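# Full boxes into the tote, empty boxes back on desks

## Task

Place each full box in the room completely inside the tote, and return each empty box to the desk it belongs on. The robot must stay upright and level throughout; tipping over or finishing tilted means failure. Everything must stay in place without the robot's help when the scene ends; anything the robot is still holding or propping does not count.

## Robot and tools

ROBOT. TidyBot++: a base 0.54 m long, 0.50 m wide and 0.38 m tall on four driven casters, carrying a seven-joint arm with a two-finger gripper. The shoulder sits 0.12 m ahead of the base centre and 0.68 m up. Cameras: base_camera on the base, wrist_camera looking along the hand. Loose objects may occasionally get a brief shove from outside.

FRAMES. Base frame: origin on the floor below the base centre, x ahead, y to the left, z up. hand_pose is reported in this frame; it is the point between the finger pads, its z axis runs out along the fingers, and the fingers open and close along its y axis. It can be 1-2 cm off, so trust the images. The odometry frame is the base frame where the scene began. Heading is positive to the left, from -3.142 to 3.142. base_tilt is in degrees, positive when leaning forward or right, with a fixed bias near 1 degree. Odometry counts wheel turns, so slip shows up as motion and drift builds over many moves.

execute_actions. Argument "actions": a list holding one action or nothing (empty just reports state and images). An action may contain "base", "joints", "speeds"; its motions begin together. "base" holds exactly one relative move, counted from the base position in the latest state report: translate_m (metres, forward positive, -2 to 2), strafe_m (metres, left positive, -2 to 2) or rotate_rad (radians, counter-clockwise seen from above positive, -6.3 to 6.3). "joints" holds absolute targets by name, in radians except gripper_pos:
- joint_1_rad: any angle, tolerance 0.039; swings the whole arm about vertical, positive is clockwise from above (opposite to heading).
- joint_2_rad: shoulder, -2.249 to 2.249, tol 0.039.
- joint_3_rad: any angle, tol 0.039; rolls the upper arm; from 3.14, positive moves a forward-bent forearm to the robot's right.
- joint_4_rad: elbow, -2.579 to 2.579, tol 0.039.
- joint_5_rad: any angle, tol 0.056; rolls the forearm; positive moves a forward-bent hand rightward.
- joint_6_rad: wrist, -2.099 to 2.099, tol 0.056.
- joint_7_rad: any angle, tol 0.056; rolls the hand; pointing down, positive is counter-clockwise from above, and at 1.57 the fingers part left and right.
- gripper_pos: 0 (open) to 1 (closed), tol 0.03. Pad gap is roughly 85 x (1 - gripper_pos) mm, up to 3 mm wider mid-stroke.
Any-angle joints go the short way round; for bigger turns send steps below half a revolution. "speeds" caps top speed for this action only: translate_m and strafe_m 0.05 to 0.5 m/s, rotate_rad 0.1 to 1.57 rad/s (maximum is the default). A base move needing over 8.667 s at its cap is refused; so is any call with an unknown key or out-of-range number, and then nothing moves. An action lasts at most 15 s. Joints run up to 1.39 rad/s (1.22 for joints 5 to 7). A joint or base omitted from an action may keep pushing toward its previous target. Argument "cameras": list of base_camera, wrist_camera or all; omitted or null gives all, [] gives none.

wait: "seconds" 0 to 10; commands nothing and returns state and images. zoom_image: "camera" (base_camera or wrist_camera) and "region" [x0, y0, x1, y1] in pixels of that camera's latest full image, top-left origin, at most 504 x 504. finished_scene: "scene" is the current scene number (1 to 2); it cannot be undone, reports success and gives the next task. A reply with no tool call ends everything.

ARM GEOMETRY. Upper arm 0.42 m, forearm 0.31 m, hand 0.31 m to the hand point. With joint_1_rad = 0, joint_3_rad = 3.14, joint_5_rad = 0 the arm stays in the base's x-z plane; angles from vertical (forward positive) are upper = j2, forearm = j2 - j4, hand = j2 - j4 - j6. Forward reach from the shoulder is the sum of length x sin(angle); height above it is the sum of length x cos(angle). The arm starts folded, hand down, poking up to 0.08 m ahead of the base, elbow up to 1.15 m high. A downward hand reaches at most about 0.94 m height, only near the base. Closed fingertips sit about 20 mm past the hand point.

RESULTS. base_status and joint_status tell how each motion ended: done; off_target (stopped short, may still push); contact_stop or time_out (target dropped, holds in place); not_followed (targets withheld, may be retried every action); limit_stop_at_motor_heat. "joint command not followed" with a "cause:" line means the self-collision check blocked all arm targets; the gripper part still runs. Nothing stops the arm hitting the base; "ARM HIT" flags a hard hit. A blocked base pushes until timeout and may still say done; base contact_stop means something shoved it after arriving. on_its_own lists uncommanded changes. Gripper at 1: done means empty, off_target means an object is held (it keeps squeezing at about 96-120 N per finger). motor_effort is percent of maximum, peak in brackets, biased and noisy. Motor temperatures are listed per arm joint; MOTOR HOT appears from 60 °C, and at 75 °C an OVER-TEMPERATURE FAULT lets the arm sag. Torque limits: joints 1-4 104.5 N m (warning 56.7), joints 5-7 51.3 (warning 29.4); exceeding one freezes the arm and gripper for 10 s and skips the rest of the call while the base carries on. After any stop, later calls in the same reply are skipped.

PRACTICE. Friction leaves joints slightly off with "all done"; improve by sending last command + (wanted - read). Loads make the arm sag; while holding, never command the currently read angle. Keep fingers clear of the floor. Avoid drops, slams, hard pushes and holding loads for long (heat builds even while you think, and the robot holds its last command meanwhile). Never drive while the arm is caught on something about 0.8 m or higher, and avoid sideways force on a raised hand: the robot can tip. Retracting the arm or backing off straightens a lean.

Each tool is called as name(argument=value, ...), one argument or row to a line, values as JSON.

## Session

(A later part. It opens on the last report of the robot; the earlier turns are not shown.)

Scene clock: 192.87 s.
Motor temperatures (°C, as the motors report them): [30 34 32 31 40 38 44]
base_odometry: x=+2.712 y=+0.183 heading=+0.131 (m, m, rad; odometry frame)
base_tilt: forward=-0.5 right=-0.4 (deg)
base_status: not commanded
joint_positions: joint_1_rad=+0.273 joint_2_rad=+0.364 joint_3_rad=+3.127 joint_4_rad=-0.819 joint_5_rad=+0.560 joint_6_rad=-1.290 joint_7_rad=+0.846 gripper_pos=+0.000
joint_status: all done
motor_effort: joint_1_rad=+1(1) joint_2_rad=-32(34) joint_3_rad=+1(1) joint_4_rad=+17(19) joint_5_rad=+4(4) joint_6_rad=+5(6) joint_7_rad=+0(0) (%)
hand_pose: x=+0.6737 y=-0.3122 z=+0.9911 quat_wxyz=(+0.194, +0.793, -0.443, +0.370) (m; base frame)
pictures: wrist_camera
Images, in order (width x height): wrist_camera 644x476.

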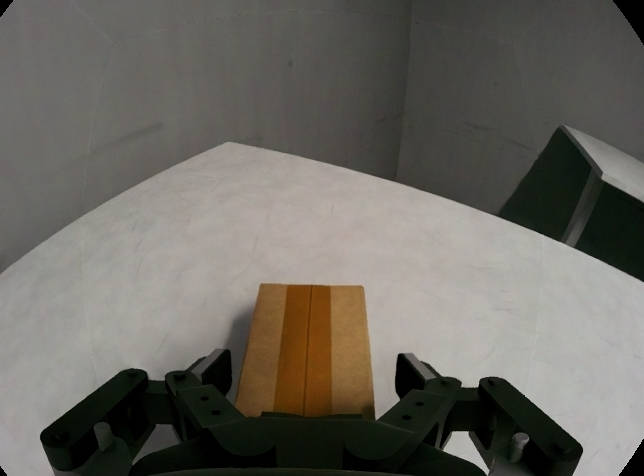

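execute_actions(
  actions=[
    {"joints":{"joint_2_rad":0.392}},
  ],
  cameras=["wrist_camera"],
)

execute_actions(
  actions=[
    {"joints":{"gripper_pos":1.0}},
  ],
  cameras=["wrist_camera"],
)

execute_actions(
  actions=[
    {"joints":{"joint_2_rad":0.335}},
  ],
  cameras=["wrist_camera"],
)

Scene clock: 194.73 s.
Motor temperatures (°C, as the motors report them): [30 34 32 31 40 38 44]
base_odometry: x=+2.712 y=+0.183 heading=+0.131 (m, m, rad; odometry frame)
base_tilt: forward=-0.5 right=-0.4 (deg)
base_status: not commanded
joint_positions: joint_1_rad=+0.273 joint_2_rad=+0.385 joint_3_rad=+3.127 joint_4_rad=-0.819 joint_5_rad=+0.560 joint_6_rad=-1.290 joint_7_rad=+0.846 gripper_pos=+0.000
joint_status: all done
motor_effort: joint_1_rad=+0(0) joint_2_rad=-32(34) joint_3_rad=+1(1) joint_4_rad=+18(18) joint_5_rad=+4(4) joint_6_rad=+5(4) joint_7_rad=+0(0) (%)
hand_pose: x=+0.6799 y=-0.3140 z=+0.9777 quat_wxyz=(+0.196, +0.798, -0.442, +0.360) (m; base frame)
pictures: wrist_camera
Images, in order (width x height): wrist_camera 644x476.

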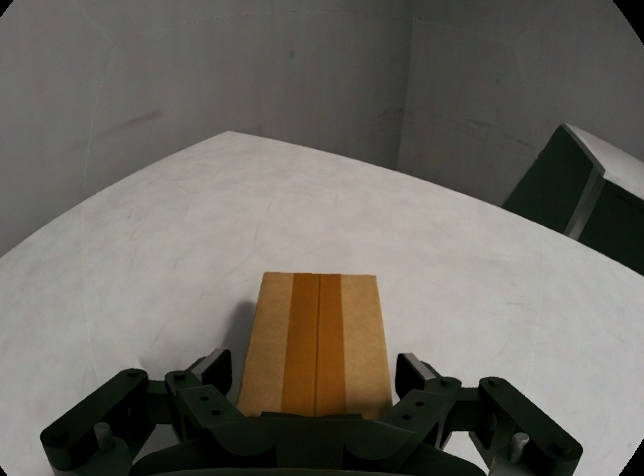

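Scene clock: 195.83 s.
Motor temperatures (°C, as the motors report them): [30 34 32 31 40 38 44]
base_odometry: x=+2.712 y=+0.183 heading=+0.131 (m, m, rad; odometry frame)
base_tilt: forward=-0.5 right=-0.5 (deg)
base_status: not commanded
joint_positions: joint_1_rad=+0.273 joint_2_rad=+0.382 joint_3_rad=+3.127 joint_4_rad=-0.819 joint_5_rad=+0.558 joint_6_rad=-1.286 joint_7_rad=+0.846 gripper_pos=+0.341
joint_status: gripper_pos off_target (ended at +0.341, target +1.000)
motor_effort: joint_1_rad=+0(3) joint_2_rad=-30(34) joint_3_rad=+0(2) joint_4_rad=+17(19) joint_5_rad=+3(5) joint_6_rad=+4(6) joint_7_rad=-1(1) (%)
hand_pose: x=+0.6802 y=-0.3132 z=+0.9801 quat_wxyz=(+0.194, +0.797, -0.442, +0.363) (m; base frame)
pictures: wrist_camera
Images, in order (width x height): wrist_camera 644x476.

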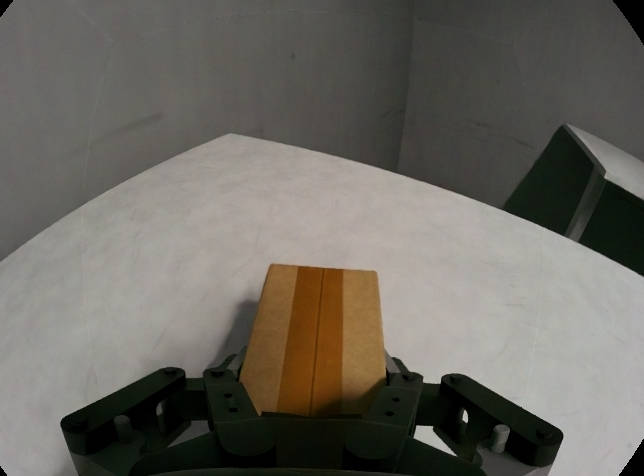

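Scene clock: 196.60 s.
Motor temperatures (°C, as the motors report them): [30 34 32 31 40 38 44]
base_odometry: x=+2.712 y=+0.183 heading=+0.131 (m, m, rad; odometry frame)
base_tilt: forward=-0.5 right=-0.4 (deg)
base_status: not commanded
joint_positions: joint_1_rad=+0.273 joint_2_rad=+0.367 joint_3_rad=+3.127 joint_4_rad=-0.832 joint_5_rad=+0.552 joint_6_rad=-1.286 joint_7_rad=+0.846 gripper_pos=+0.341
joint_status: all done
motor_effort: joint_1_rad=+0(0) joint_2_rad=-36(37) joint_3_rad=+1(1) joint_4_rad=+20(21) joint_5_rad=+5(5) joint_6_rad=+6(6) joint_7_rad=-1(0) (%)
hand_pose: x=+0.6756 y=-0.3103 z=+0.9827 quat_wxyz=(+0.191, +0.797, -0.442, +0.364) (m; base frame)
pictures: wrist_camera
Images, in order (width x height): wrist_camera 644x476.

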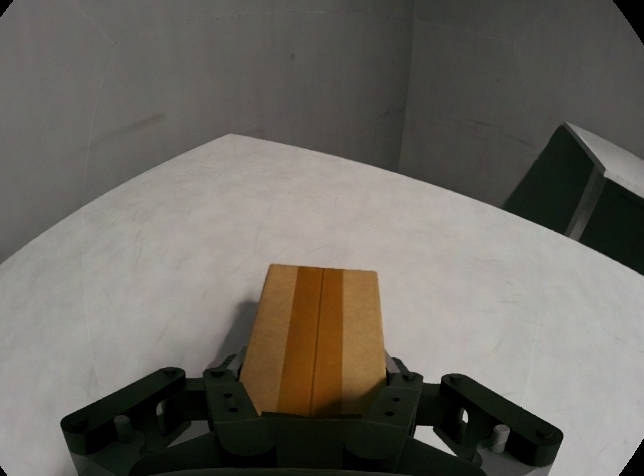

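execute_actions(
  actions=[
    {"joints":{"joint_2_rad":0.27,"joint_4_rad":-0.75}},
  ],
  cameras=[],
)

Scene clock: 198.50 s.
Motor temperatures (°C, as the motors report them): [30 34 32 31 40 38 44]
base_odometry: x=+2.712 y=+0.183 heading=+0.131 (m, m, rad; odometry frame)
base_tilt: forward=-0.5 right=-0.4 (deg)
base_status: not commanded
joint_positions: joint_1_rad=+0.273 joint_2_rad=+0.284 joint_3_rad=+3.127 joint_4_rad=-0.778 joint_5_rad=+0.549 joint_6_rad=-1.286 joint_7_rad=+0.846 gripper_pos=+0.341
joint_status: all done
motor_effort: joint_1_rad=+0(1) joint_2_rad=-31(39) joint_3_rad=+1(1) joint_4_rad=+20(22) joint_5_rad=+5(5) joint_6_rad=+8(7) joint_7_rad=+0(1) (%)
hand_pose: x=+0.6519 y=-0.3031 z=+1.0578 quat_wxyz=(+0.175, +0.768, -0.447, +0.423) (m; base frame)
pictures: none
No camera images: the call's "cameras" was empty. Leave "cameras" out to get every camera's image.

execute_actions(
  actions=[
    {"joints":{"joint_2_rad":-0.26,"joint_4_rad":-1.46,"joint_5_rad":-0.02,"joint_6_rad":-1.015,"joint_7_rad":1.585}},
  ],
  cameras=["wrist_camera"],
)

Scene clock: 208.57 s.
Motor temperatures (°C, as the motors report them): [30 34 32 31 40 38 44]
base_odometry: x=+2.712 y=+0.183 heading=+0.131 (m, m, rad; odometry frame)
base_tilt: forward=-0.5 right=-0.4 (deg)
base_status: not commanded
joint_positions: joint_1_rad=+0.273 joint_2_rad=-0.240 joint_3_rad=+3.127 joint_4_rad=-1.456 joint_5_rad=-0.001 joint_6_rad=-1.072 joint_7_rad=+1.562 gripper_pos=+0.341
joint_status: joint_6_rad off_target (ended at -1.072, target -1.015); the others done
motor_effort: joint_1_rad=-1(1) joint_2_rad=-13(34) joint_3_rad=+0(1) joint_4_rad=+22(23) joint_5_rad=-1(5) joint_6_rad=+8(8) joint_7_rad=+0(0) (%)
hand_pose: x=+0.5346 y=-0.1074 z=+0.9951 quat_wxyz=(+0.053, +0.902, -0.121, +0.411) (m; base frame)
pictures: wrist_camera
Images, in order (width x height): wrist_camera 644x476.

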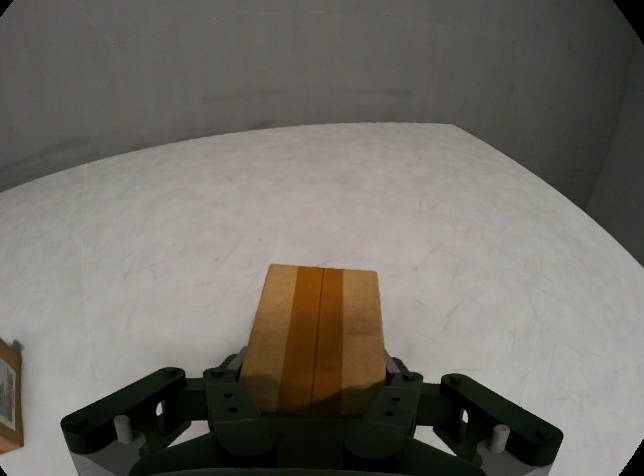

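execute_actions(
  actions=[
    {"joints":{"joint_4_rad":-1.535,"joint_6_rad":-0.965}},
  ],
  cameras=[],
)

Scene clock: 209.73 s.
Motor temperatures (°C, as the motors report them): [30 34 32 31 40 38 44]
base_odometry: x=+2.712 y=+0.183 heading=+0.131 (m, m, rad; odometry frame)
base_tilt: forward=-0.5 right=-0.4 (deg)
base_status: not commanded
joint_positions: joint_1_rad=+0.273 joint_2_rad=-0.246 joint_3_rad=+3.127 joint_4_rad=-1.517 joint_5_rad=-0.001 joint_6_rad=-1.011 joint_7_rad=+1.562 gripper_pos=+0.341
joint_status: all done
motor_effort: joint_1_rad=+1(0) joint_2_rad=-11(14) joint_3_rad=+0(1) joint_4_rad=+20(22) joint_5_rad=-1(2) joint_6_rad=+7(9) joint_7_rad=+0(1) (%)
hand_pose: x=+0.5388 y=-0.1086 z=+0.9795 quat_wxyz=(+0.053, +0.901, -0.121, +0.413) (m; base frame)
pictures: none
No camera images: the call's "cameras" was empty. Leave "cameras" out to get every camera's image.

execute_actions(
  actions=[
    {"joints":{"gripper_pos":0}},
  ],
  cameras=[],
)

execute_actions(
  actions=[
    {"joints":{"joint_4_rad":-0.705,"joint_6_rad":-1.925}},
  ],
  cameras=[],
)

execute_actions(
  actions=[
    {"joints":{"joint_2_rad":0.19}},
  ],
  cameras=["wrist_camera"],
)

Scene clock: 214.27 s.
Motor temperatures (°C, as the motors report them): [30 34 32 31 40 38 44]
base_odometry: x=+2.712 y=+0.183 heading=+0.131 (m, m, rad; odometry frame)
base_tilt: forward=-0.5 right=-0.4 (deg)
base_status: not commanded
joint_positions: joint_1_rad=+0.273 joint_2_rad=-0.247 joint_3_rad=+3.127 joint_4_rad=-1.517 joint_5_rad=-0.001 joint_6_rad=-1.007 joint_7_rad=+1.562 gripper_pos=+0.000
joint_status: all done
motor_effort: joint_1_rad=+1(1) joint_2_rad=-11(12) joint_3_rad=+0(0) joint_4_rad=+19(21) joint_5_rad=-1(0) joint_6_rad=+7(7) joint_7_rad=-1(0) (%)
hand_pose: x=+0.5392 y=-0.1087 z=+0.9808 quat_wxyz=(+0.053, +0.900, -0.121, +0.415) (m; base frame)
pictures: none
No camera images: the call's "cameras" was empty. Leave "cameras" out to get every camera's image.

Scene clock: 216.37 s.
Motor temperatures (°C, as the motors report them): [30 34 32 31 40 38 44]
base_odometry: x=+2.712 y=+0.183 heading=+0.131 (m, m, rad; odometry frame)
base_tilt: forward=-0.5 right=-0.4 (deg)
base_status: not commanded
joint_positions: joint_1_rad=+0.273 joint_2_rad=-0.254 joint_3_rad=+3.127 joint_4_rad=-0.725 joint_5_rad=-0.001 joint_6_rad=-1.885 joint_7_rad=+1.562 gripper_pos=+0.000
joint_status: all done
motor_effort: joint_1_rad=+1(1) joint_2_rad=-3(13) joint_3_rad=+1(0) joint_4_rad=+11(20) joint_5_rad=+0(1) joint_6_rad=+6(6) joint_7_rad=+0(0) (%)
hand_pose: x=+0.3680 y=-0.0626 z=+1.1492 quat_wxyz=(+0.049, +0.916, -0.122, +0.380) (m; base frame)
pictures: none
No camera images: the call's "cameras" was empty. Leave "cameras" out to get every camera's image.

Scene clock: 218.23 s.
Motor temperatures (°C, as the motors report them): [30 34 32 31 40 38 44]
base_odometry: x=+2.712 y=+0.183 heading=+0.131 (m, m, rad; odometry frame)
base_tilt: forward=-0.5 right=-0.4 (deg)
base_status: not commanded
joint_positions: joint_1_rad=+0.273 joint_2_rad=+0.195 joint_3_rad=+3.127 joint_4_rad=-0.720 joint_5_rad=-0.001 joint_6_rad=-1.885 joint_7_rad=+1.562 gripper_pos=+0.000
joint_status: all done
motor_effort: joint_1_rad=-1(0) joint_2_rad=-23(27) joint_3_rad=+0(1) joint_4_rad=+14(15) joint_5_rad=-1(1) joint_6_rad=+2(6) joint_7_rad=+0(0) (%)
hand_pose: x=+0.5392 y=-0.1106 z=+0.9931 quat_wxyz=(+0.019, +0.977, -0.132, +0.169) (m; base frame)
pictures: wrist_camera
Images, in order (width x height): wrist_camera 644x476.

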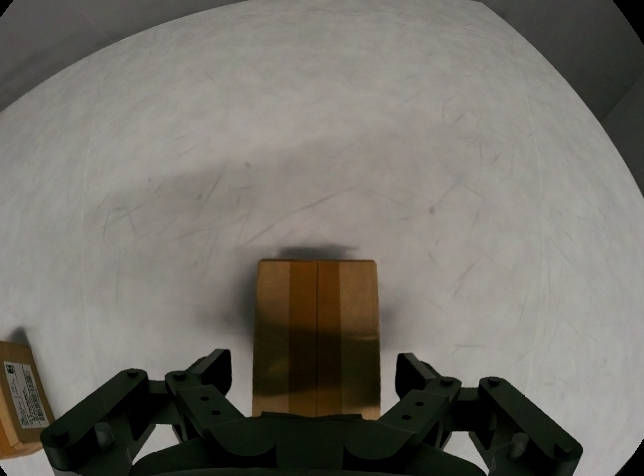

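execute_actions(
  actions=[
    {"joints":{"joint_2_rad":0.234}},
  ],
  cameras=[],
)

execute_actions(
  actions=[
    {"joints":{"gripper_pos":1.0}},
  ],
  cameras=["wrist_camera"],
)

Scene clock: 219.93 s.
Motor temperatures (°C, as the motors report them): [30 34 32 31 40 38 44]
base_odometry: x=+2.712 y=+0.183 heading=+0.131 (m, m, rad; odometry frame)
base_tilt: forward=-0.5 right=-0.4 (deg)
base_status: not commanded
joint_positions: joint_1_rad=+0.273 joint_2_rad=+0.230 joint_3_rad=+3.127 joint_4_rad=-0.720 joint_5_rad=-0.001 joint_6_rad=-1.885 joint_7_rad=+1.562 gripper_pos=+0.000
joint_status: all done
motor_effort: joint_1_rad=+0(1) joint_2_rad=-24(26) joint_3_rad=+0(0) joint_4_rad=+14(15) joint_5_rad=+0(0) joint_6_rad=+2(3) joint_7_rad=+0(0) (%)
hand_pose: x=+0.5495 y=-0.1134 z=+0.9778 quat_wxyz=(+0.017, +0.979, -0.132, +0.152) (m; base frame)
pictures: none
No camera images: the call's "cameras" was empty. Leave "cameras" out to get every camera's image.

Scene clock: 221.03 s.
Motor temperatures (°C, as the motors report them): [30 34 32 31 40 38 44]
base_odometry: x=+2.712 y=+0.183 heading=+0.131 (m, m, rad; odometry frame)
base_tilt: forward=-0.5 right=-0.4 (deg)
base_status: not commanded
joint_positions: joint_1_rad=+0.273 joint_2_rad=+0.229 joint_3_rad=+3.127 joint_4_rad=-0.719 joint_5_rad=-0.001 joint_6_rad=-1.887 joint_7_rad=+1.562 gripper_pos=+0.349
joint_status: gripper_pos off_target (ended at +0.349, target +1.000)
motor_effort: joint_1_rad=+1(1) joint_2_rad=-24(25) joint_3_rad=+0(1) joint_4_rad=+14(15) joint_5_rad=-1(2) joint_6_rad=+3(4) joint_7_rad=+0(0) (%)
hand_pose: x=+0.5490 y=-0.1133 z=+0.9783 quat_wxyz=(+0.017, +0.979, -0.132, +0.152) (m; base frame)
pictures: wrist_camera
Images, in order (width x height): wrist_camera 644x476.

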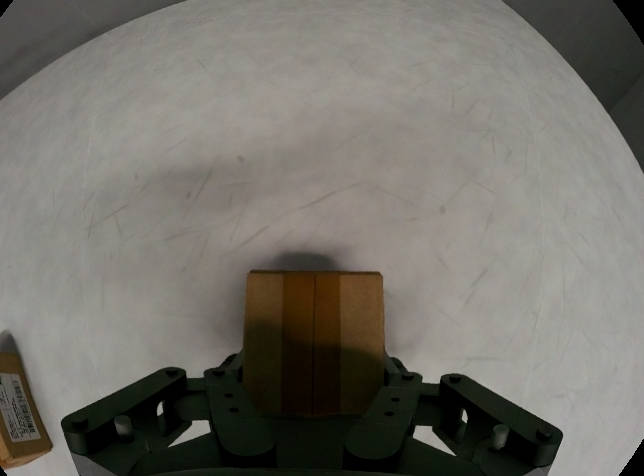

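execute_actions(
  actions=[
    {"base":{"translate_m":-0.103},"speeds":{"translate_m":0.08},"joints":{"joint_2_rad":-0.3}},
  ],
  cameras=[],
)

execute_actions(
  actions=[
    {"base":{"strafe_m":1.508},"joints":{"joint_1_rad":0.0,"joint_4_rad":-1.0}},
  ],
)

Scene clock: 224.23 s.
Motor temperatures (°C, as the motors report them): [30 34 32 31 40 38 44]
base_odometry: x=+2.610 y=+0.169 heading=+0.131 (m, m, rad; odometry frame)
base_tilt: forward=-0.6 right=-0.4 (deg)
base_status: done
joint_positions: joint_1_rad=+0.273 joint_2_rad=-0.296 joint_3_rad=+3.127 joint_4_rad=-0.718 joint_5_rad=-0.002 joint_6_rad=-1.901 joint_7_rad=+1.562 gripper_pos=+0.349
joint_status: all done
motor_effort: joint_1_rad=+0(2) joint_2_rad=-2(31) joint_3_rad=+0(0) joint_4_rad=+12(18) joint_5_rad=-1(1) joint_6_rad=+8(9) joint_7_rad=+0(1) (%)
hand_pose: x=+0.3453 y=-0.0561 z=+1.1582 quat_wxyz=(+0.051, +0.909, -0.121, +0.395) (m; base frame)
pictures: none
No camera images: the call's "cameras" was empty. Leave "cameras" out to get every camera's image.

Scene clock: 228.60 s.
Motor temperatures (°C, as the motors report them): [30 34 32 31 40 38 44]
base_odometry: x=+2.412 y=+1.665 heading=+0.131 (m, m, rad; odometry frame)
base_tilt: forward=-0.6 right=-0.4 (deg)
base_status: done
joint_positions: joint_1_rad=+0.011 joint_2_rad=-0.294 joint_3_rad=+3.127 joint_4_rad=-0.993 joint_5_rad=-0.005 joint_6_rad=-1.901 joint_7_rad=+1.562 gripper_pos=+0.349
joint_status: all done
motor_effort: joint_1_rad=+0(1) joint_2_rad=-5(6) joint_3_rad=+0(2) joint_4_rad=+15(16) joint_5_rad=-1(2) joint_6_rad=+6(8) joint_7_rad=+0(0) (%)
hand_pose: x=+0.3597 y=+0.0052 z=+1.0584 quat_wxyz=(-0.002, +0.964, -0.001, +0.267) (m; base frame)
pictures: base_camera, wrist_camera
Images, in order (width x height): base_camera 644x364, wrist_camera 644x476.

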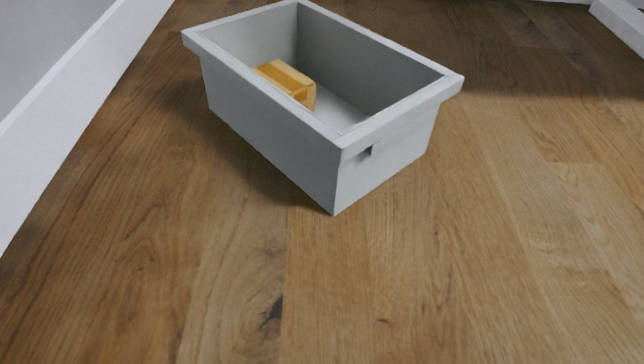

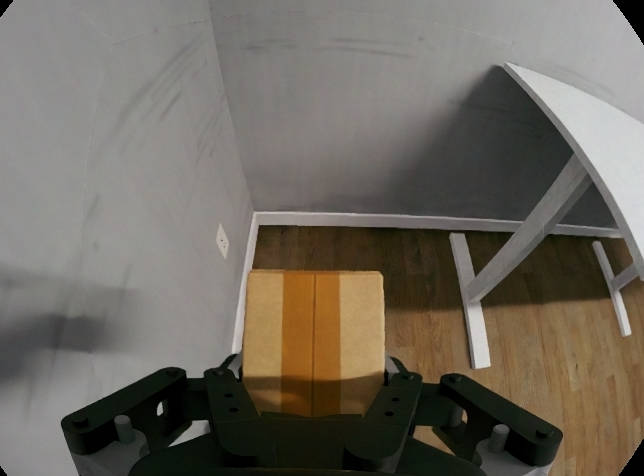

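execute_actions(
  actions=[
    {"joints":{"joint_1_rad":-0.092,"joint_2_rad":1.305,"joint_4_rad":-1.66,"joint_5_rad":1.605,"joint_6_rad":-0.215,"joint_7_rad":-1.005}},
  ],
)

Scene clock: 238.17 s.
Motor temperatures (°C, as the motors report them): [30 34 32 31 40 38 44]
base_odometry: x=+2.412 y=+1.665 heading=+0.131 (m, m, rad; odometry frame)
base_tilt: forward=-0.5 right=-0.4 (deg)
base_status: not commanded
joint_positions: joint_1_rad=-0.080 joint_2_rad=+1.320 joint_3_rad=+3.127 joint_4_rad=-1.647 joint_5_rad=+1.584 joint_6_rad=-0.248 joint_7_rad=-0.983 gripper_pos=+0.349
joint_status: all done
motor_effort: joint_1_rad=+1(1) joint_2_rad=-42(48) joint_3_rad=+1(3) joint_4_rad=+4(19) joint_5_rad=+0(5) joint_6_rad=-3(6) joint_7_rad=-1(0) (%)
hand_pose: x=+0.6381 y=-0.0249 z=+0.1786 quat_wxyz=(+0.056, +0.889, -0.434, +0.135) (m; base frame)
pictures: base_camera, wrist_camera
Images, in order (width x height): base_camera 644x364, wrist_camera 644x476.

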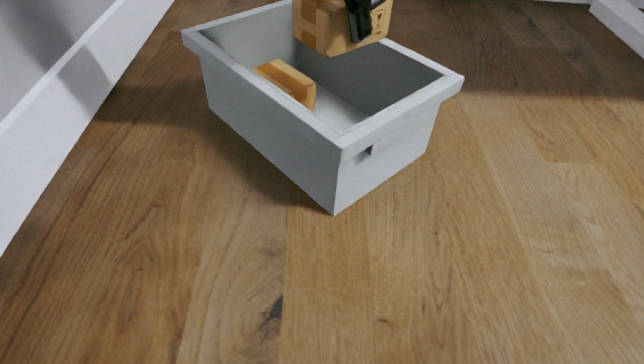

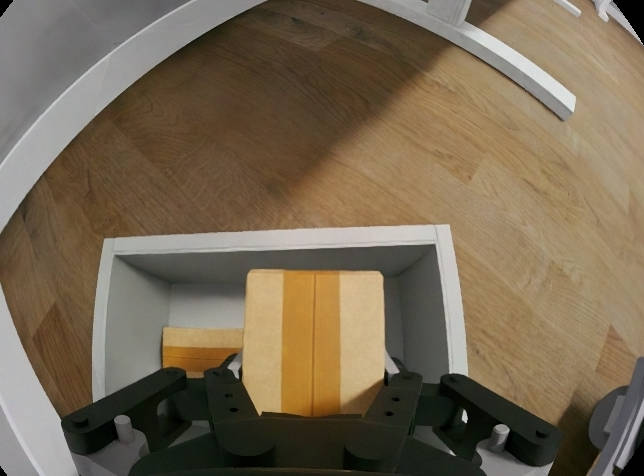

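execute_actions(
  actions=[
    {"joints":{"joint_2_rad":1.626,"joint_4_rad":-1.302,"joint_7_rad":-0.92}},
  ],
)

Scene clock: 241.03 s.
Motor temperatures (°C, as the motors report them): [30 34 32 31 40 38 44]
base_odometry: x=+2.412 y=+1.665 heading=+0.131 (m, m, rad; odometry frame)
base_tilt: forward=-0.5 right=-0.5 (deg)
base_status: not commanded
joint_positions: joint_1_rad=-0.080 joint_2_rad=+1.643 joint_3_rad=+3.127 joint_4_rad=-1.328 joint_5_rad=+1.584 joint_6_rad=-0.248 joint_7_rad=-0.946 gripper_pos=+0.349
joint_status: all done
motor_effort: joint_1_rad=+1(1) joint_2_rad=-44(46) joint_3_rad=+0(0) joint_4_rad=+4(4) joint_5_rad=+0(0) joint_6_rad=-3(3) joint_7_rad=+0(0) (%)
hand_pose: x=+0.6472 y=-0.0244 z=+0.0434 quat_wxyz=(+0.060, +0.896, -0.419, +0.131) (m; base frame)
pictures: base_camera, wrist_camera
Images, in order (width x height): base_camera 644x364, wrist_camera 644x476.

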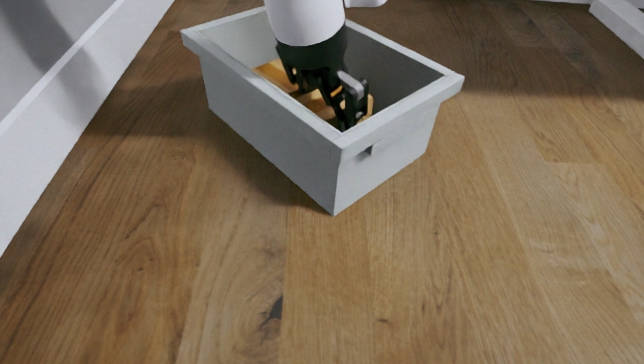

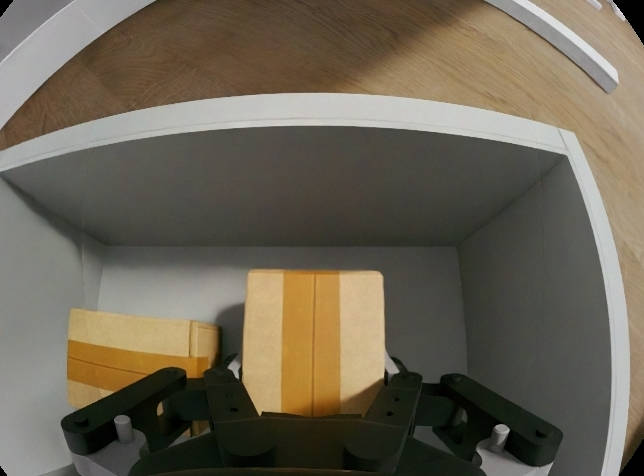

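execute_actions(
  actions=[
    {"base":{"translate_m":0.022},"speeds":{"translate_m":0.05},"joints":{"joint_1_rad":-0.128}},
  ],
)

Scene clock: 242.60 s.
Motor temperatures (°C, as the motors report them): [30 34 32 31 40 38 44]
base_odometry: x=+2.434 y=+1.668 heading=+0.131 (m, m, rad; odometry frame)
base_tilt: forward=-0.4 right=-0.5 (deg)
base_status: done
joint_positions: joint_1_rad=-0.121 joint_2_rad=+1.643 joint_3_rad=+3.127 joint_4_rad=-1.327 joint_5_rad=+1.584 joint_6_rad=-0.248 joint_7_rad=-0.946 gripper_pos=+0.349
joint_status: all done
motor_effort: joint_1_rad=+1(2) joint_2_rad=-43(45) joint_3_rad=+1(2) joint_4_rad=+4(6) joint_5_rad=+0(0) joint_6_rad=-3(3) joint_7_rad=+0(0) (%)
hand_pose: x=+0.6484 y=-0.0029 z=+0.0435 quat_wxyz=(+0.057, +0.904, -0.401, +0.133) (m; base frame)
pictures: base_camera, wrist_camera
Images, in order (width x height): base_camera 644x364, wrist_camera 644x476.

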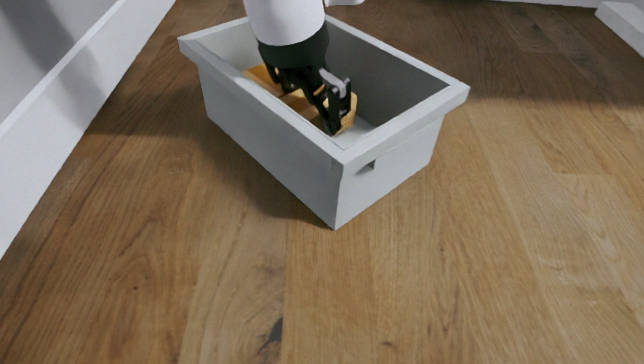

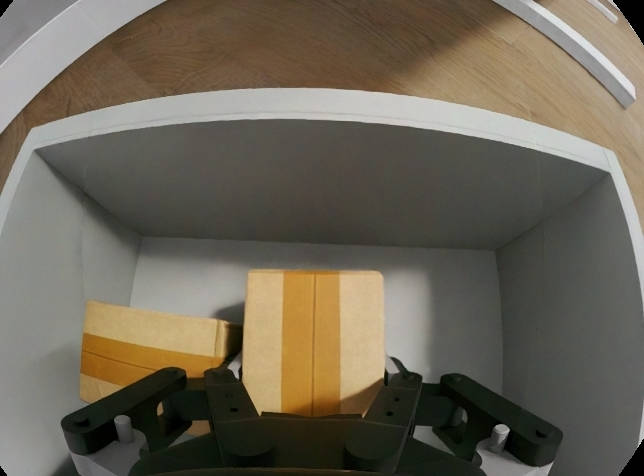

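execute_actions(
  actions=[
    {"joints":{"joint_2_rad":1.658,"joint_4_rad":-1.287,"joint_1_rad":-0.10}},
  ],
)

Scene clock: 244.43 s.
Motor temperatures (°C, as the motors report them): [30 34 32 31 40 38 44]
base_odometry: x=+2.434 y=+1.668 heading=+0.131 (m, m, rad; odometry frame)
base_tilt: forward=-0.5 right=-0.5 (deg)
base_status: not commanded
joint_positions: joint_1_rad=-0.106 joint_2_rad=+1.667 joint_3_rad=+3.127 joint_4_rad=-1.310 joint_5_rad=+1.584 joint_6_rad=-0.248 joint_7_rad=-0.946 gripper_pos=+0.349
joint_status: all done
motor_effort: joint_1_rad=+0(1) joint_2_rad=-43(44) joint_3_rad=+0(1) joint_4_rad=+4(4) joint_5_rad=+0(0) joint_6_rad=-3(4) joint_7_rad=+0(0) (%)
hand_pose: x=+0.6437 y=-0.0114 z=+0.0329 quat_wxyz=(+0.060, +0.902, -0.408, +0.130) (m; base frame)
pictures: base_camera, wrist_camera
Images, in order (width x height): base_camera 644x364, wrist_camera 644x476.

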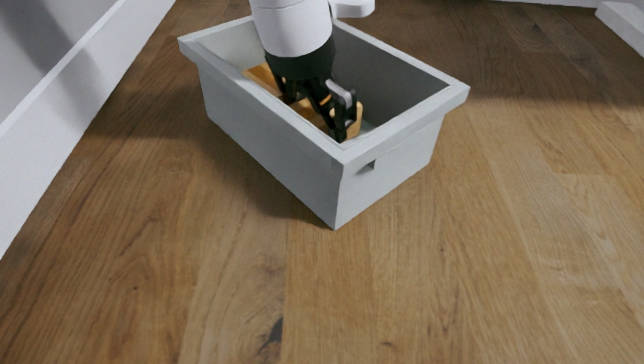

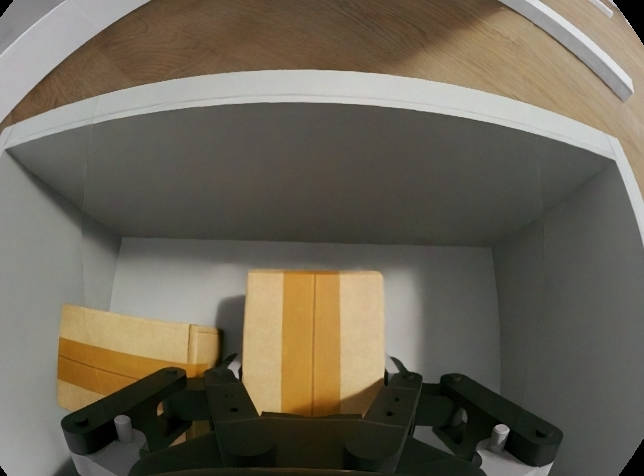

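execute_actions(
  actions=[
    {"joints":{"joint_2_rad":1.68,"joint_4_rad":-1.262}},
  ],
)

Scene clock: 245.43 s.
Motor temperatures (°C, as the motors report them): [30 34 32 31 40 38 44]
base_odometry: x=+2.434 y=+1.668 heading=+0.131 (m, m, rad; odometry frame)
base_tilt: forward=-0.5 right=-0.5 (deg)
base_status: not commanded
joint_positions: joint_1_rad=-0.105 joint_2_rad=+1.673 joint_3_rad=+3.127 joint_4_rad=-1.287 joint_5_rad=+1.584 joint_6_rad=-0.248 joint_7_rad=-0.946 gripper_pos=+0.349
joint_status: all done
motor_effort: joint_1_rad=+0(1) joint_2_rad=-41(43) joint_3_rad=+0(1) joint_4_rad=+4(5) joint_5_rad=+0(0) joint_6_rad=-2(3) joint_7_rad=+0(0) (%)
hand_pose: x=+0.6537 y=-0.0106 z=+0.0322 quat_wxyz=(+0.055, +0.900, -0.409, +0.137) (m; base frame)
pictures: base_camera, wrist_camera
Images, in order (width x height): base_camera 644x364, wrist_camera 644x476.

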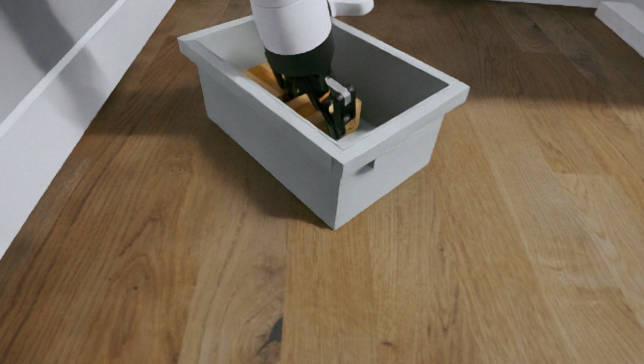

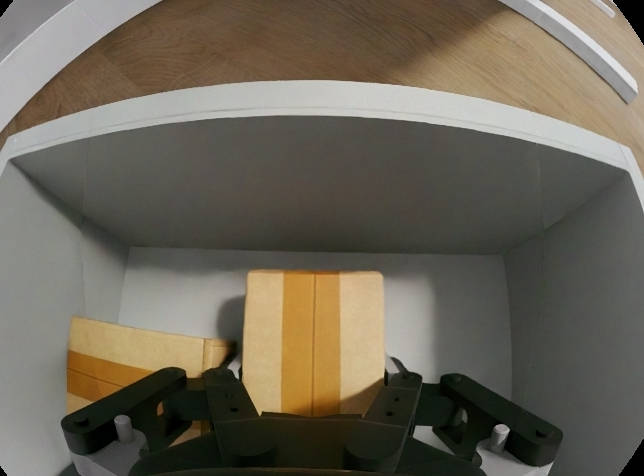

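Touching, centred in the tote. Release slightly and lift.

execute_actions(
  actions=[
    {"joints":{"gripper_pos":0.25}},
  ],
  cameras=["wrist_camera"],
)

execute_actions(
  actions=[
    {"joints":{"joint_2_rad":1.33,"joint_4_rad":-1.645}},
  ],
)

Scene clock: 247.23 s.
Motor temperatures (°C, as the motors report them): [30 34 32 31 40 38 44]
base_odometry: x=+2.434 y=+1.668 heading=+0.131 (m, m, rad; odometry frame)
base_tilt: forward=-0.5 right=-0.4 (deg)
base_status: not commanded
joint_positions: joint_1_rad=-0.104 joint_2_rad=+1.674 joint_3_rad=+3.127 joint_4_rad=-1.286 joint_5_rad=+1.584 joint_6_rad=-0.248 joint_7_rad=-0.946 gripper_pos=+0.250
joint_status: all done
motor_effort: joint_1_rad=+0(1) joint_2_rad=-41(42) joint_3_rad=+0(2) joint_4_rad=+5(6) joint_5_rad=+0(0) joint_6_rad=-2(2) joint_7_rad=+0(0) (%)
hand_pose: x=+0.6533 y=-0.0114 z=+0.0318 quat_wxyz=(+0.056, +0.900, -0.410, +0.137) (m; base frame)
pictures: wrist_camera
Images, in order (width x height): wrist_camera 644x476.

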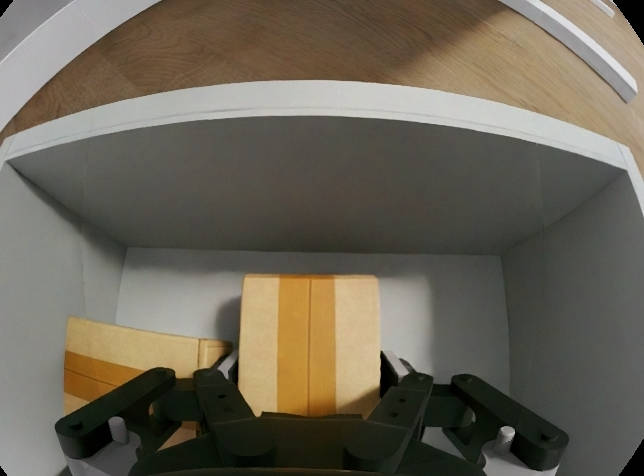

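Scene clock: 248.80 s.
Motor temperatures (°C, as the motors report them): [30 34 32 31 40 38 44]
base_odometry: x=+2.434 y=+1.668 heading=+0.131 (m, m, rad; odometry frame)
base_tilt: forward=-0.5 right=-0.5 (deg)
base_status: not commanded
joint_positions: joint_1_rad=-0.104 joint_2_rad=+1.332 joint_3_rad=+3.127 joint_4_rad=-1.623 joint_5_rad=+1.584 joint_6_rad=-0.248 joint_7_rad=-0.946 gripper_pos=+0.250
joint_status: all done
motor_effort: joint_1_rad=+1(0) joint_2_rad=-40(43) joint_3_rad=+0(1) joint_4_rad=+4(5) joint_5_rad=+0(1) joint_6_rad=-3(3) joint_7_rad=+0(1) (%)
hand_pose: x=+0.6471 y=-0.0117 z=+0.1752 quat_wxyz=(+0.054, +0.901, -0.408, +0.139) (m; base frame)
pictures: base_camera, wrist_camera
Images, in order (width x height): base_camera 644x364, wrist_camera 644x476.

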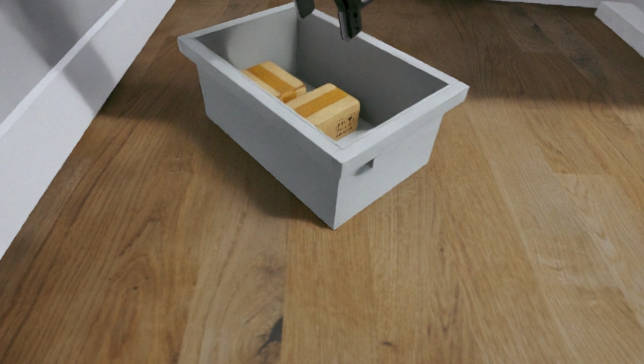

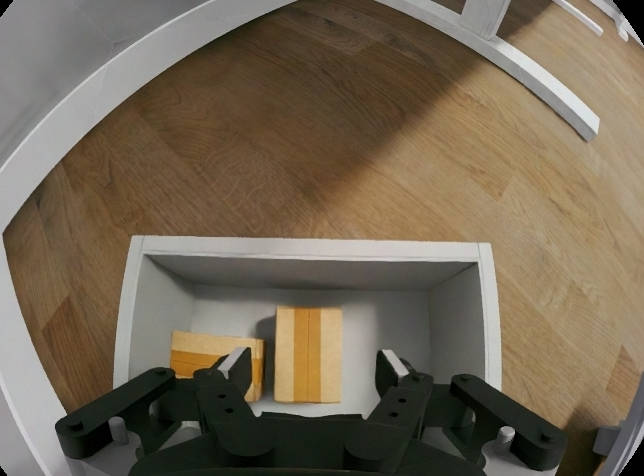

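execute_actions(
  actions=[
    {"base":{"strafe_m":-0.2},"speeds":{"strafe_m":0.1},"joints":{"joint_1_rad":-0.35,"joint_2_rad":-0.25,"joint_4_rad":-0.70,"joint_5_rad":-0.02,"joint_6_rad":-1.925,"joint_7_rad":0.6,"gripper_pos":0}},
  ],
  cameras=[],
)

execute_actions(
  actions=[
    {"base":{"strafe_m":-1.308},"joints":{"joint_7_rad":1.585}},
  ],
  cameras=[],
)

execute_actions(
  actions=[
    {"base":{"translate_m":0.09},"joints":{"joint_2_rad":0.08}},
  ],
)

Scene clock: 254.20 s.
Motor temperatures (°C, as the motors report them): [30 34 32 31 40 38 44]
base_odometry: x=+2.460 y=+1.469 heading=+0.132 (m, m, rad; odometry frame)
base_tilt: forward=-0.5 right=-0.4 (deg)
base_status: done
joint_positions: joint_1_rad=-0.338 joint_2_rad=-0.254 joint_3_rad=+3.127 joint_4_rad=-0.717 joint_5_rad=-0.002 joint_6_rad=-1.887 joint_7_rad=+0.576 gripper_pos=+0.000
joint_status: all done
motor_effort: joint_1_rad=+1(4) joint_2_rad=-2(47) joint_3_rad=+0(2) joint_4_rad=+11(17) joint_5_rad=+0(4) joint_6_rad=+5(6) joint_7_rad=+0(0) (%)
hand_pose: x=+0.3579 y=+0.0917 z=+1.1518 quat_wxyz=(-0.240, +0.876, -0.290, +0.302) (m; base frame)
pictures: none
No camera images: the call's "cameras" was empty. Leave "cameras" out to get every camera's image.

Scene clock: 258.17 s.
Motor temperatures (°C, as the motors report them): [30 34 32 31 40 38 44]
base_odometry: x=+2.632 y=+0.172 heading=+0.132 (m, m, rad; odometry frame)
base_tilt: forward=-0.5 right=-0.5 (deg)
base_status: done
joint_positions: joint_1_rad=-0.338 joint_2_rad=-0.254 joint_3_rad=+3.127 joint_4_rad=-0.717 joint_5_rad=-0.004 joint_6_rad=-1.887 joint_7_rad=+1.581 gripper_pos=+0.000
joint_status: all done
motor_effort: joint_1_rad=+1(1) joint_2_rad=-2(4) joint_3_rad=+0(1) joint_4_rad=+11(11) joint_5_rad=-1(1) joint_6_rad=+6(6) joint_7_rad=+0(0) (%)
hand_pose: x=+0.3580 y=+0.0924 z=+1.1516 quat_wxyz=(-0.065, +0.907, +0.168, +0.380) (m; base frame)
pictures: none
No camera images: the call's "cameras" was empty. Leave "cameras" out to get every camera's image.

Scene clock: 259.90 s.
Motor temperatures (°C, as the motors report them): [30 34 32 31 40 38 44]
base_odometry: x=+2.722 y=+0.184 heading=+0.132 (m, m, rad; odometry frame)
base_tilt: forward=-0.5 right=-0.5 (deg)
base_status: done
joint_positions: joint_1_rad=-0.338 joint_2_rad=+0.083 joint_3_rad=+3.127 joint_4_rad=-0.712 joint_5_rad=-0.004 joint_6_rad=-1.887 joint_7_rad=+1.581 gripper_pos=+0.000
joint_status: all done
motor_effort: joint_1_rad=+1(0) joint_2_rad=-17(24) joint_3_rad=+0(1) joint_4_rad=+13(15) joint_5_rad=-1(0) joint_6_rad=+4(7) joint_7_rad=+0(0) (%)
hand_pose: x=+0.4911 y=+0.1392 z=+1.0424 quat_wxyz=(-0.041, +0.957, +0.177, +0.224) (m; base frame)
pictures: base_camera, wrist_camera
Images, in order (width x height): base_camera 644x364, wrist_camera 644x476.

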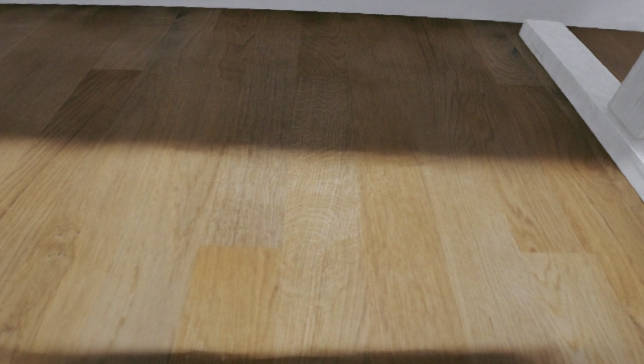

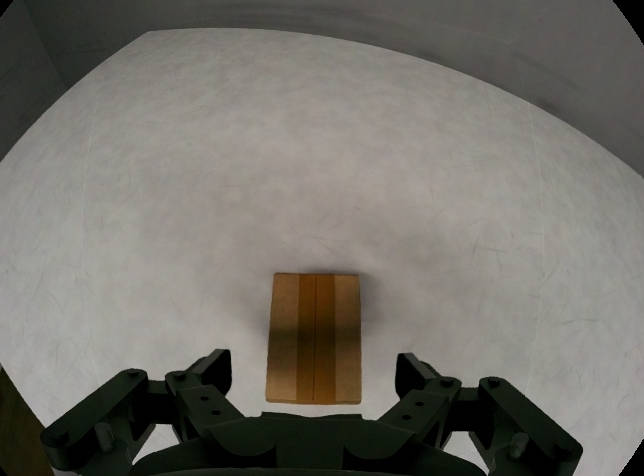

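execute_actions(
  actions=[
    {"joints":{"joint_2_rad":0.205,"joint_4_rad":-0.748,"joint_6_rad":-1.957}},
  ],
  cameras=["wrist_camera"],
)

Scene clock: 263.73 s.
Motor temperatures (°C, as the motors report them): [30 34 32 31 40 38 44]
base_odometry: x=+2.722 y=+0.184 heading=+0.132 (m, m, rad; odometry frame)
base_tilt: forward=-0.5 right=-0.5 (deg)
base_status: not commanded
joint_positions: joint_1_rad=-0.338 joint_2_rad=+0.210 joint_3_rad=+3.127 joint_4_rad=-0.733 joint_5_rad=-0.004 joint_6_rad=-1.915 joint_7_rad=+1.581 gripper_pos=+0.000
joint_status: all done
motor_effort: joint_1_rad=+1(1) joint_2_rad=-23(26) joint_3_rad=+0(1) joint_4_rad=+15(16) joint_5_rad=+0(1) joint_6_rad=+2(3) joint_7_rad=+0(1) (%)
hand_pose: x=+0.5211 y=+0.1496 z=+0.9790 quat_wxyz=(-0.027, +0.974, +0.179, +0.139) (m; base frame)
pictures: wrist_camera
Images, in order (width x height): wrist_camera 644x476.

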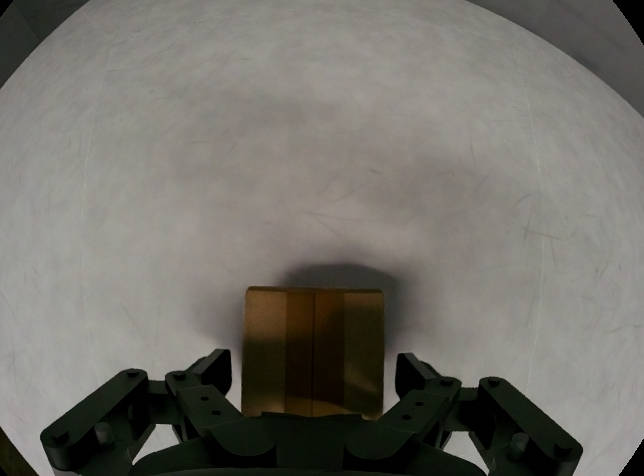

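execute_actions(
  actions=[
    {"joints":{"gripper_pos":1.0}},
  ],
  cameras=["wrist_camera"],
)

execute_actions(
  actions=[
    {"base":{"translate_m":-0.09},"speeds":{"translate_m":0.08},"joints":{"joint_2_rad":-0.15}},
  ],
  cameras=[],
)

Scene clock: 265.53 s.
Motor temperatures (°C, as the motors report them): [30 34 32 31 40 38 44]
base_odometry: x=+2.722 y=+0.184 heading=+0.132 (m, m, rad; odometry frame)
base_tilt: forward=-0.5 right=-0.4 (deg)
base_status: not commanded
joint_positions: joint_1_rad=-0.338 joint_2_rad=+0.209 joint_3_rad=+3.127 joint_4_rad=-0.733 joint_5_rad=-0.004 joint_6_rad=-1.917 joint_7_rad=+1.581 gripper_pos=+0.347
joint_status: gripper_pos off_target (ended at +0.347, target +1.000)
motor_effort: joint_1_rad=+1(1) joint_2_rad=-22(23) joint_3_rad=+0(0) joint_4_rad=+14(16) joint_5_rad=-1(1) joint_6_rad=+2(3) joint_7_rad=+0(0) (%)
hand_pose: x=+0.5201 y=+0.1493 z=+0.9795 quat_wxyz=(-0.027, +0.974, +0.180, +0.138) (m; base frame)
pictures: wrist_camera
Images, in order (width x height): wrist_camera 644x476.

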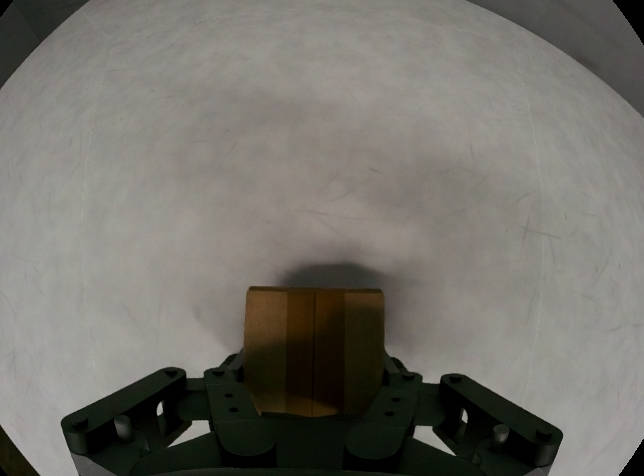

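Scene clock: 267.43 s.
Motor temperatures (°C, as the motors report them): [30 34 32 31 40 38 44]
base_odometry: x=+2.633 y=+0.172 heading=+0.132 (m, m, rad; odometry frame)
base_tilt: forward=-0.6 right=-0.4 (deg)
base_status: done
joint_positions: joint_1_rad=-0.340 joint_2_rad=-0.143 joint_3_rad=+3.127 joint_4_rad=-0.753 joint_5_rad=-0.004 joint_6_rad=-1.933 joint_7_rad=+1.581 gripper_pos=+0.347
joint_status: all done
motor_effort: joint_1_rad=+1(2) joint_2_rad=-10(30) joint_3_rad=+0(2) joint_4_rad=+14(18) joint_5_rad=-1(2) joint_6_rad=+7(8) joint_7_rad=+0(0) (%)
hand_pose: x=+0.3947 y=+0.1055 z=+1.0988 quat_wxyz=(-0.051, +0.939, +0.175, +0.290) (m; base frame)
pictures: none
No camera images: the call's "cameras" was empty. Leave "cameras" out to get every camera's image.

execute_actions(
  actions=[
    {"base":{"strafe_m":1.508},"joints":{"joint_1_rad":0.02,"joint_5_rad":0.318,"joint_7_rad":-1.16,"joint_4_rad":-1.0,"joint_6_rad":-1.5}},
  ],
  cameras=["base_camera"],
)

execute_actions(
  actions=[
    {"joints":{"joint_2_rad":1.345,"joint_4_rad":-1.39,"joint_6_rad":-0.605}},
  ],
)

Scene clock: 274.57 s.
Motor temperatures (°C, as the motors report them): [30 34 32 31 40 38 44]
base_odometry: x=+2.435 y=+1.667 heading=+0.131 (m, m, rad; odometry frame)
base_tilt: forward=-0.5 right=-0.4 (deg)
base_status: done
joint_positions: joint_1_rad=+0.012 joint_2_rad=-0.143 joint_3_rad=+3.127 joint_4_rad=-0.996 joint_5_rad=+0.297 joint_6_rad=-1.556 joint_7_rad=-1.156 gripper_pos=+0.347
joint_status: joint_6_rad off_target (ended at -1.556, target -1.500); the others done
motor_effort: joint_1_rad=+0(2) joint_2_rad=-14(15) joint_3_rad=+0(2) joint_4_rad=+18(19) joint_5_rad=+2(3) joint_6_rad=+8(9) joint_7_rad=+0(1) (%)
hand_pose: x=+0.4954 y=-0.0877 z=+1.0837 quat_wxyz=(-0.318, +0.142, -0.914, +0.209) (m; base frame)
pictures: base_camera
Images, in order (width x height): base_camera 644x364.

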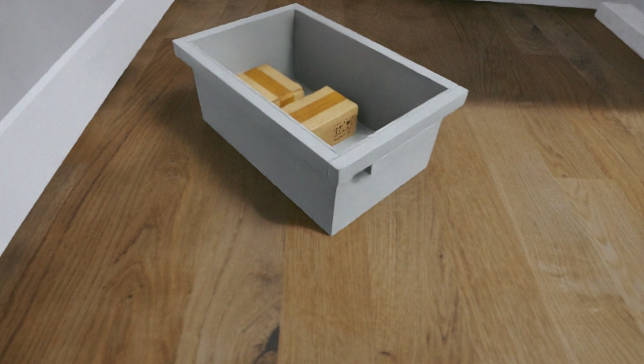

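Scene clock: 277.30 s.
Motor temperatures (°C, as the motors report them): [30 34 32 31 40 38 44]
base_odometry: x=+2.435 y=+1.667 heading=+0.131 (m, m, rad; odometry frame)
base_tilt: forward=-0.5 right=-0.5 (deg)
base_status: not commanded
joint_positions: joint_1_rad=+0.012 joint_2_rad=+1.361 joint_3_rad=+3.127 joint_4_rad=-1.372 joint_5_rad=+0.297 joint_6_rad=-0.642 joint_7_rad=-1.156 gripper_pos=+0.347
joint_status: all done
motor_effort: joint_1_rad=+0(1) joint_2_rad=-44(52) joint_3_rad=+0(1) joint_4_rad=+5(19) joint_5_rad=+0(3) joint_6_rad=-3(9) joint_7_rad=+0(0) (%)
hand_pose: x=+0.5907 y=-0.0499 z=+0.1807 quat_wxyz=(+0.125, +0.325, -0.937, +0.042) (m; base frame)
pictures: base_camera, wrist_camera
Images, in order (width x height): base_camera 644x364, wrist_camera 644x476.

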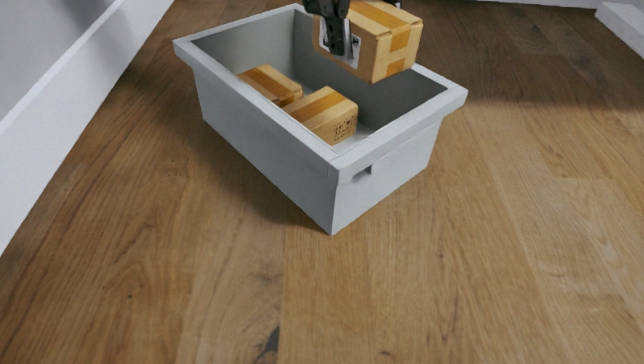

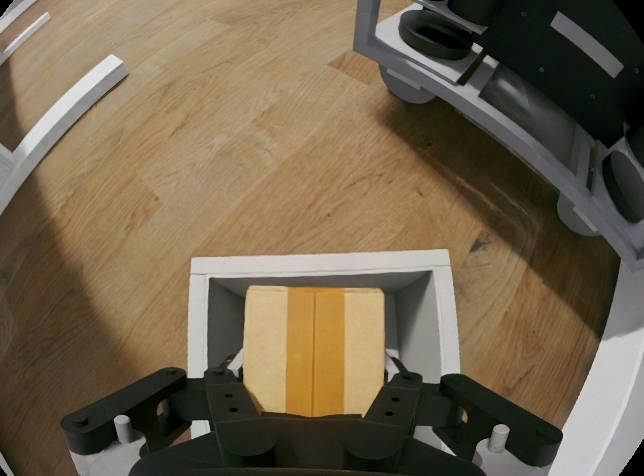

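execute_actions(
  actions=[
    {"base":{"translate_m":-0.018},"speeds":{"translate_m":0.05},"joints":{"joint_2_rad":1.525,"joint_4_rad":-1.168,"joint_7_rad":-1.09}},
  ],
)

Scene clock: 280.03 s.
Motor temperatures (°C, as the motors report them): [30 34 32 31 40 38 44]
base_odometry: x=+2.417 y=+1.665 heading=+0.131 (m, m, rad; odometry frame)
base_tilt: forward=-0.5 right=-0.5 (deg)
base_status: done
joint_positions: joint_1_rad=+0.012 joint_2_rad=+1.544 joint_3_rad=+3.127 joint_4_rad=-1.193 joint_5_rad=+0.297 joint_6_rad=-0.639 joint_7_rad=-1.115 gripper_pos=+0.347
joint_status: all done
motor_effort: joint_1_rad=+1(1) joint_2_rad=-45(48) joint_3_rad=+0(0) joint_4_rad=+5(6) joint_5_rad=+0(0) joint_6_rad=-3(4) joint_7_rad=+1(1) (%)
hand_pose: x=+0.5979 y=-0.0497 z=+0.1039 quat_wxyz=(+0.127, +0.342, -0.930, +0.038) (m; base frame)
pictures: base_camera, wrist_camera
Images, in order (width x height): base_camera 644x364, wrist_camera 644x476.

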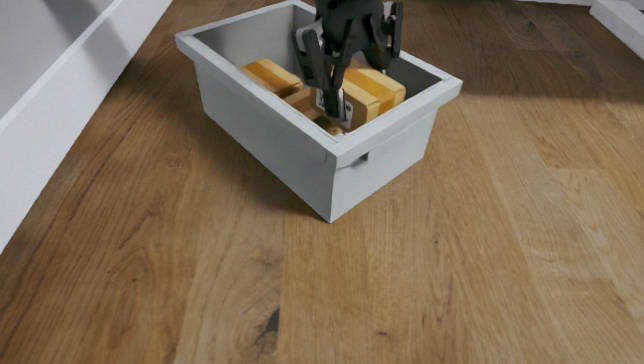

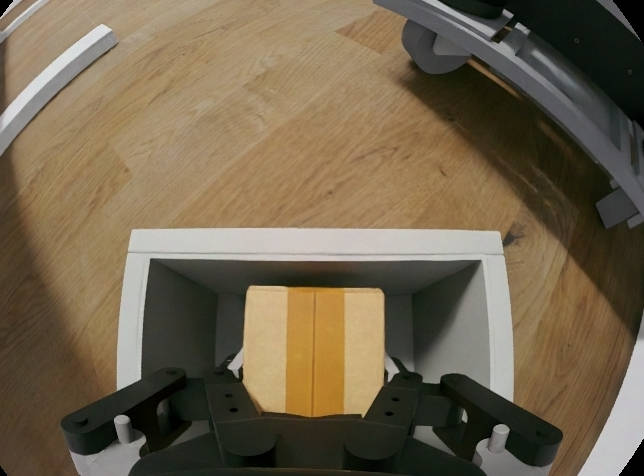

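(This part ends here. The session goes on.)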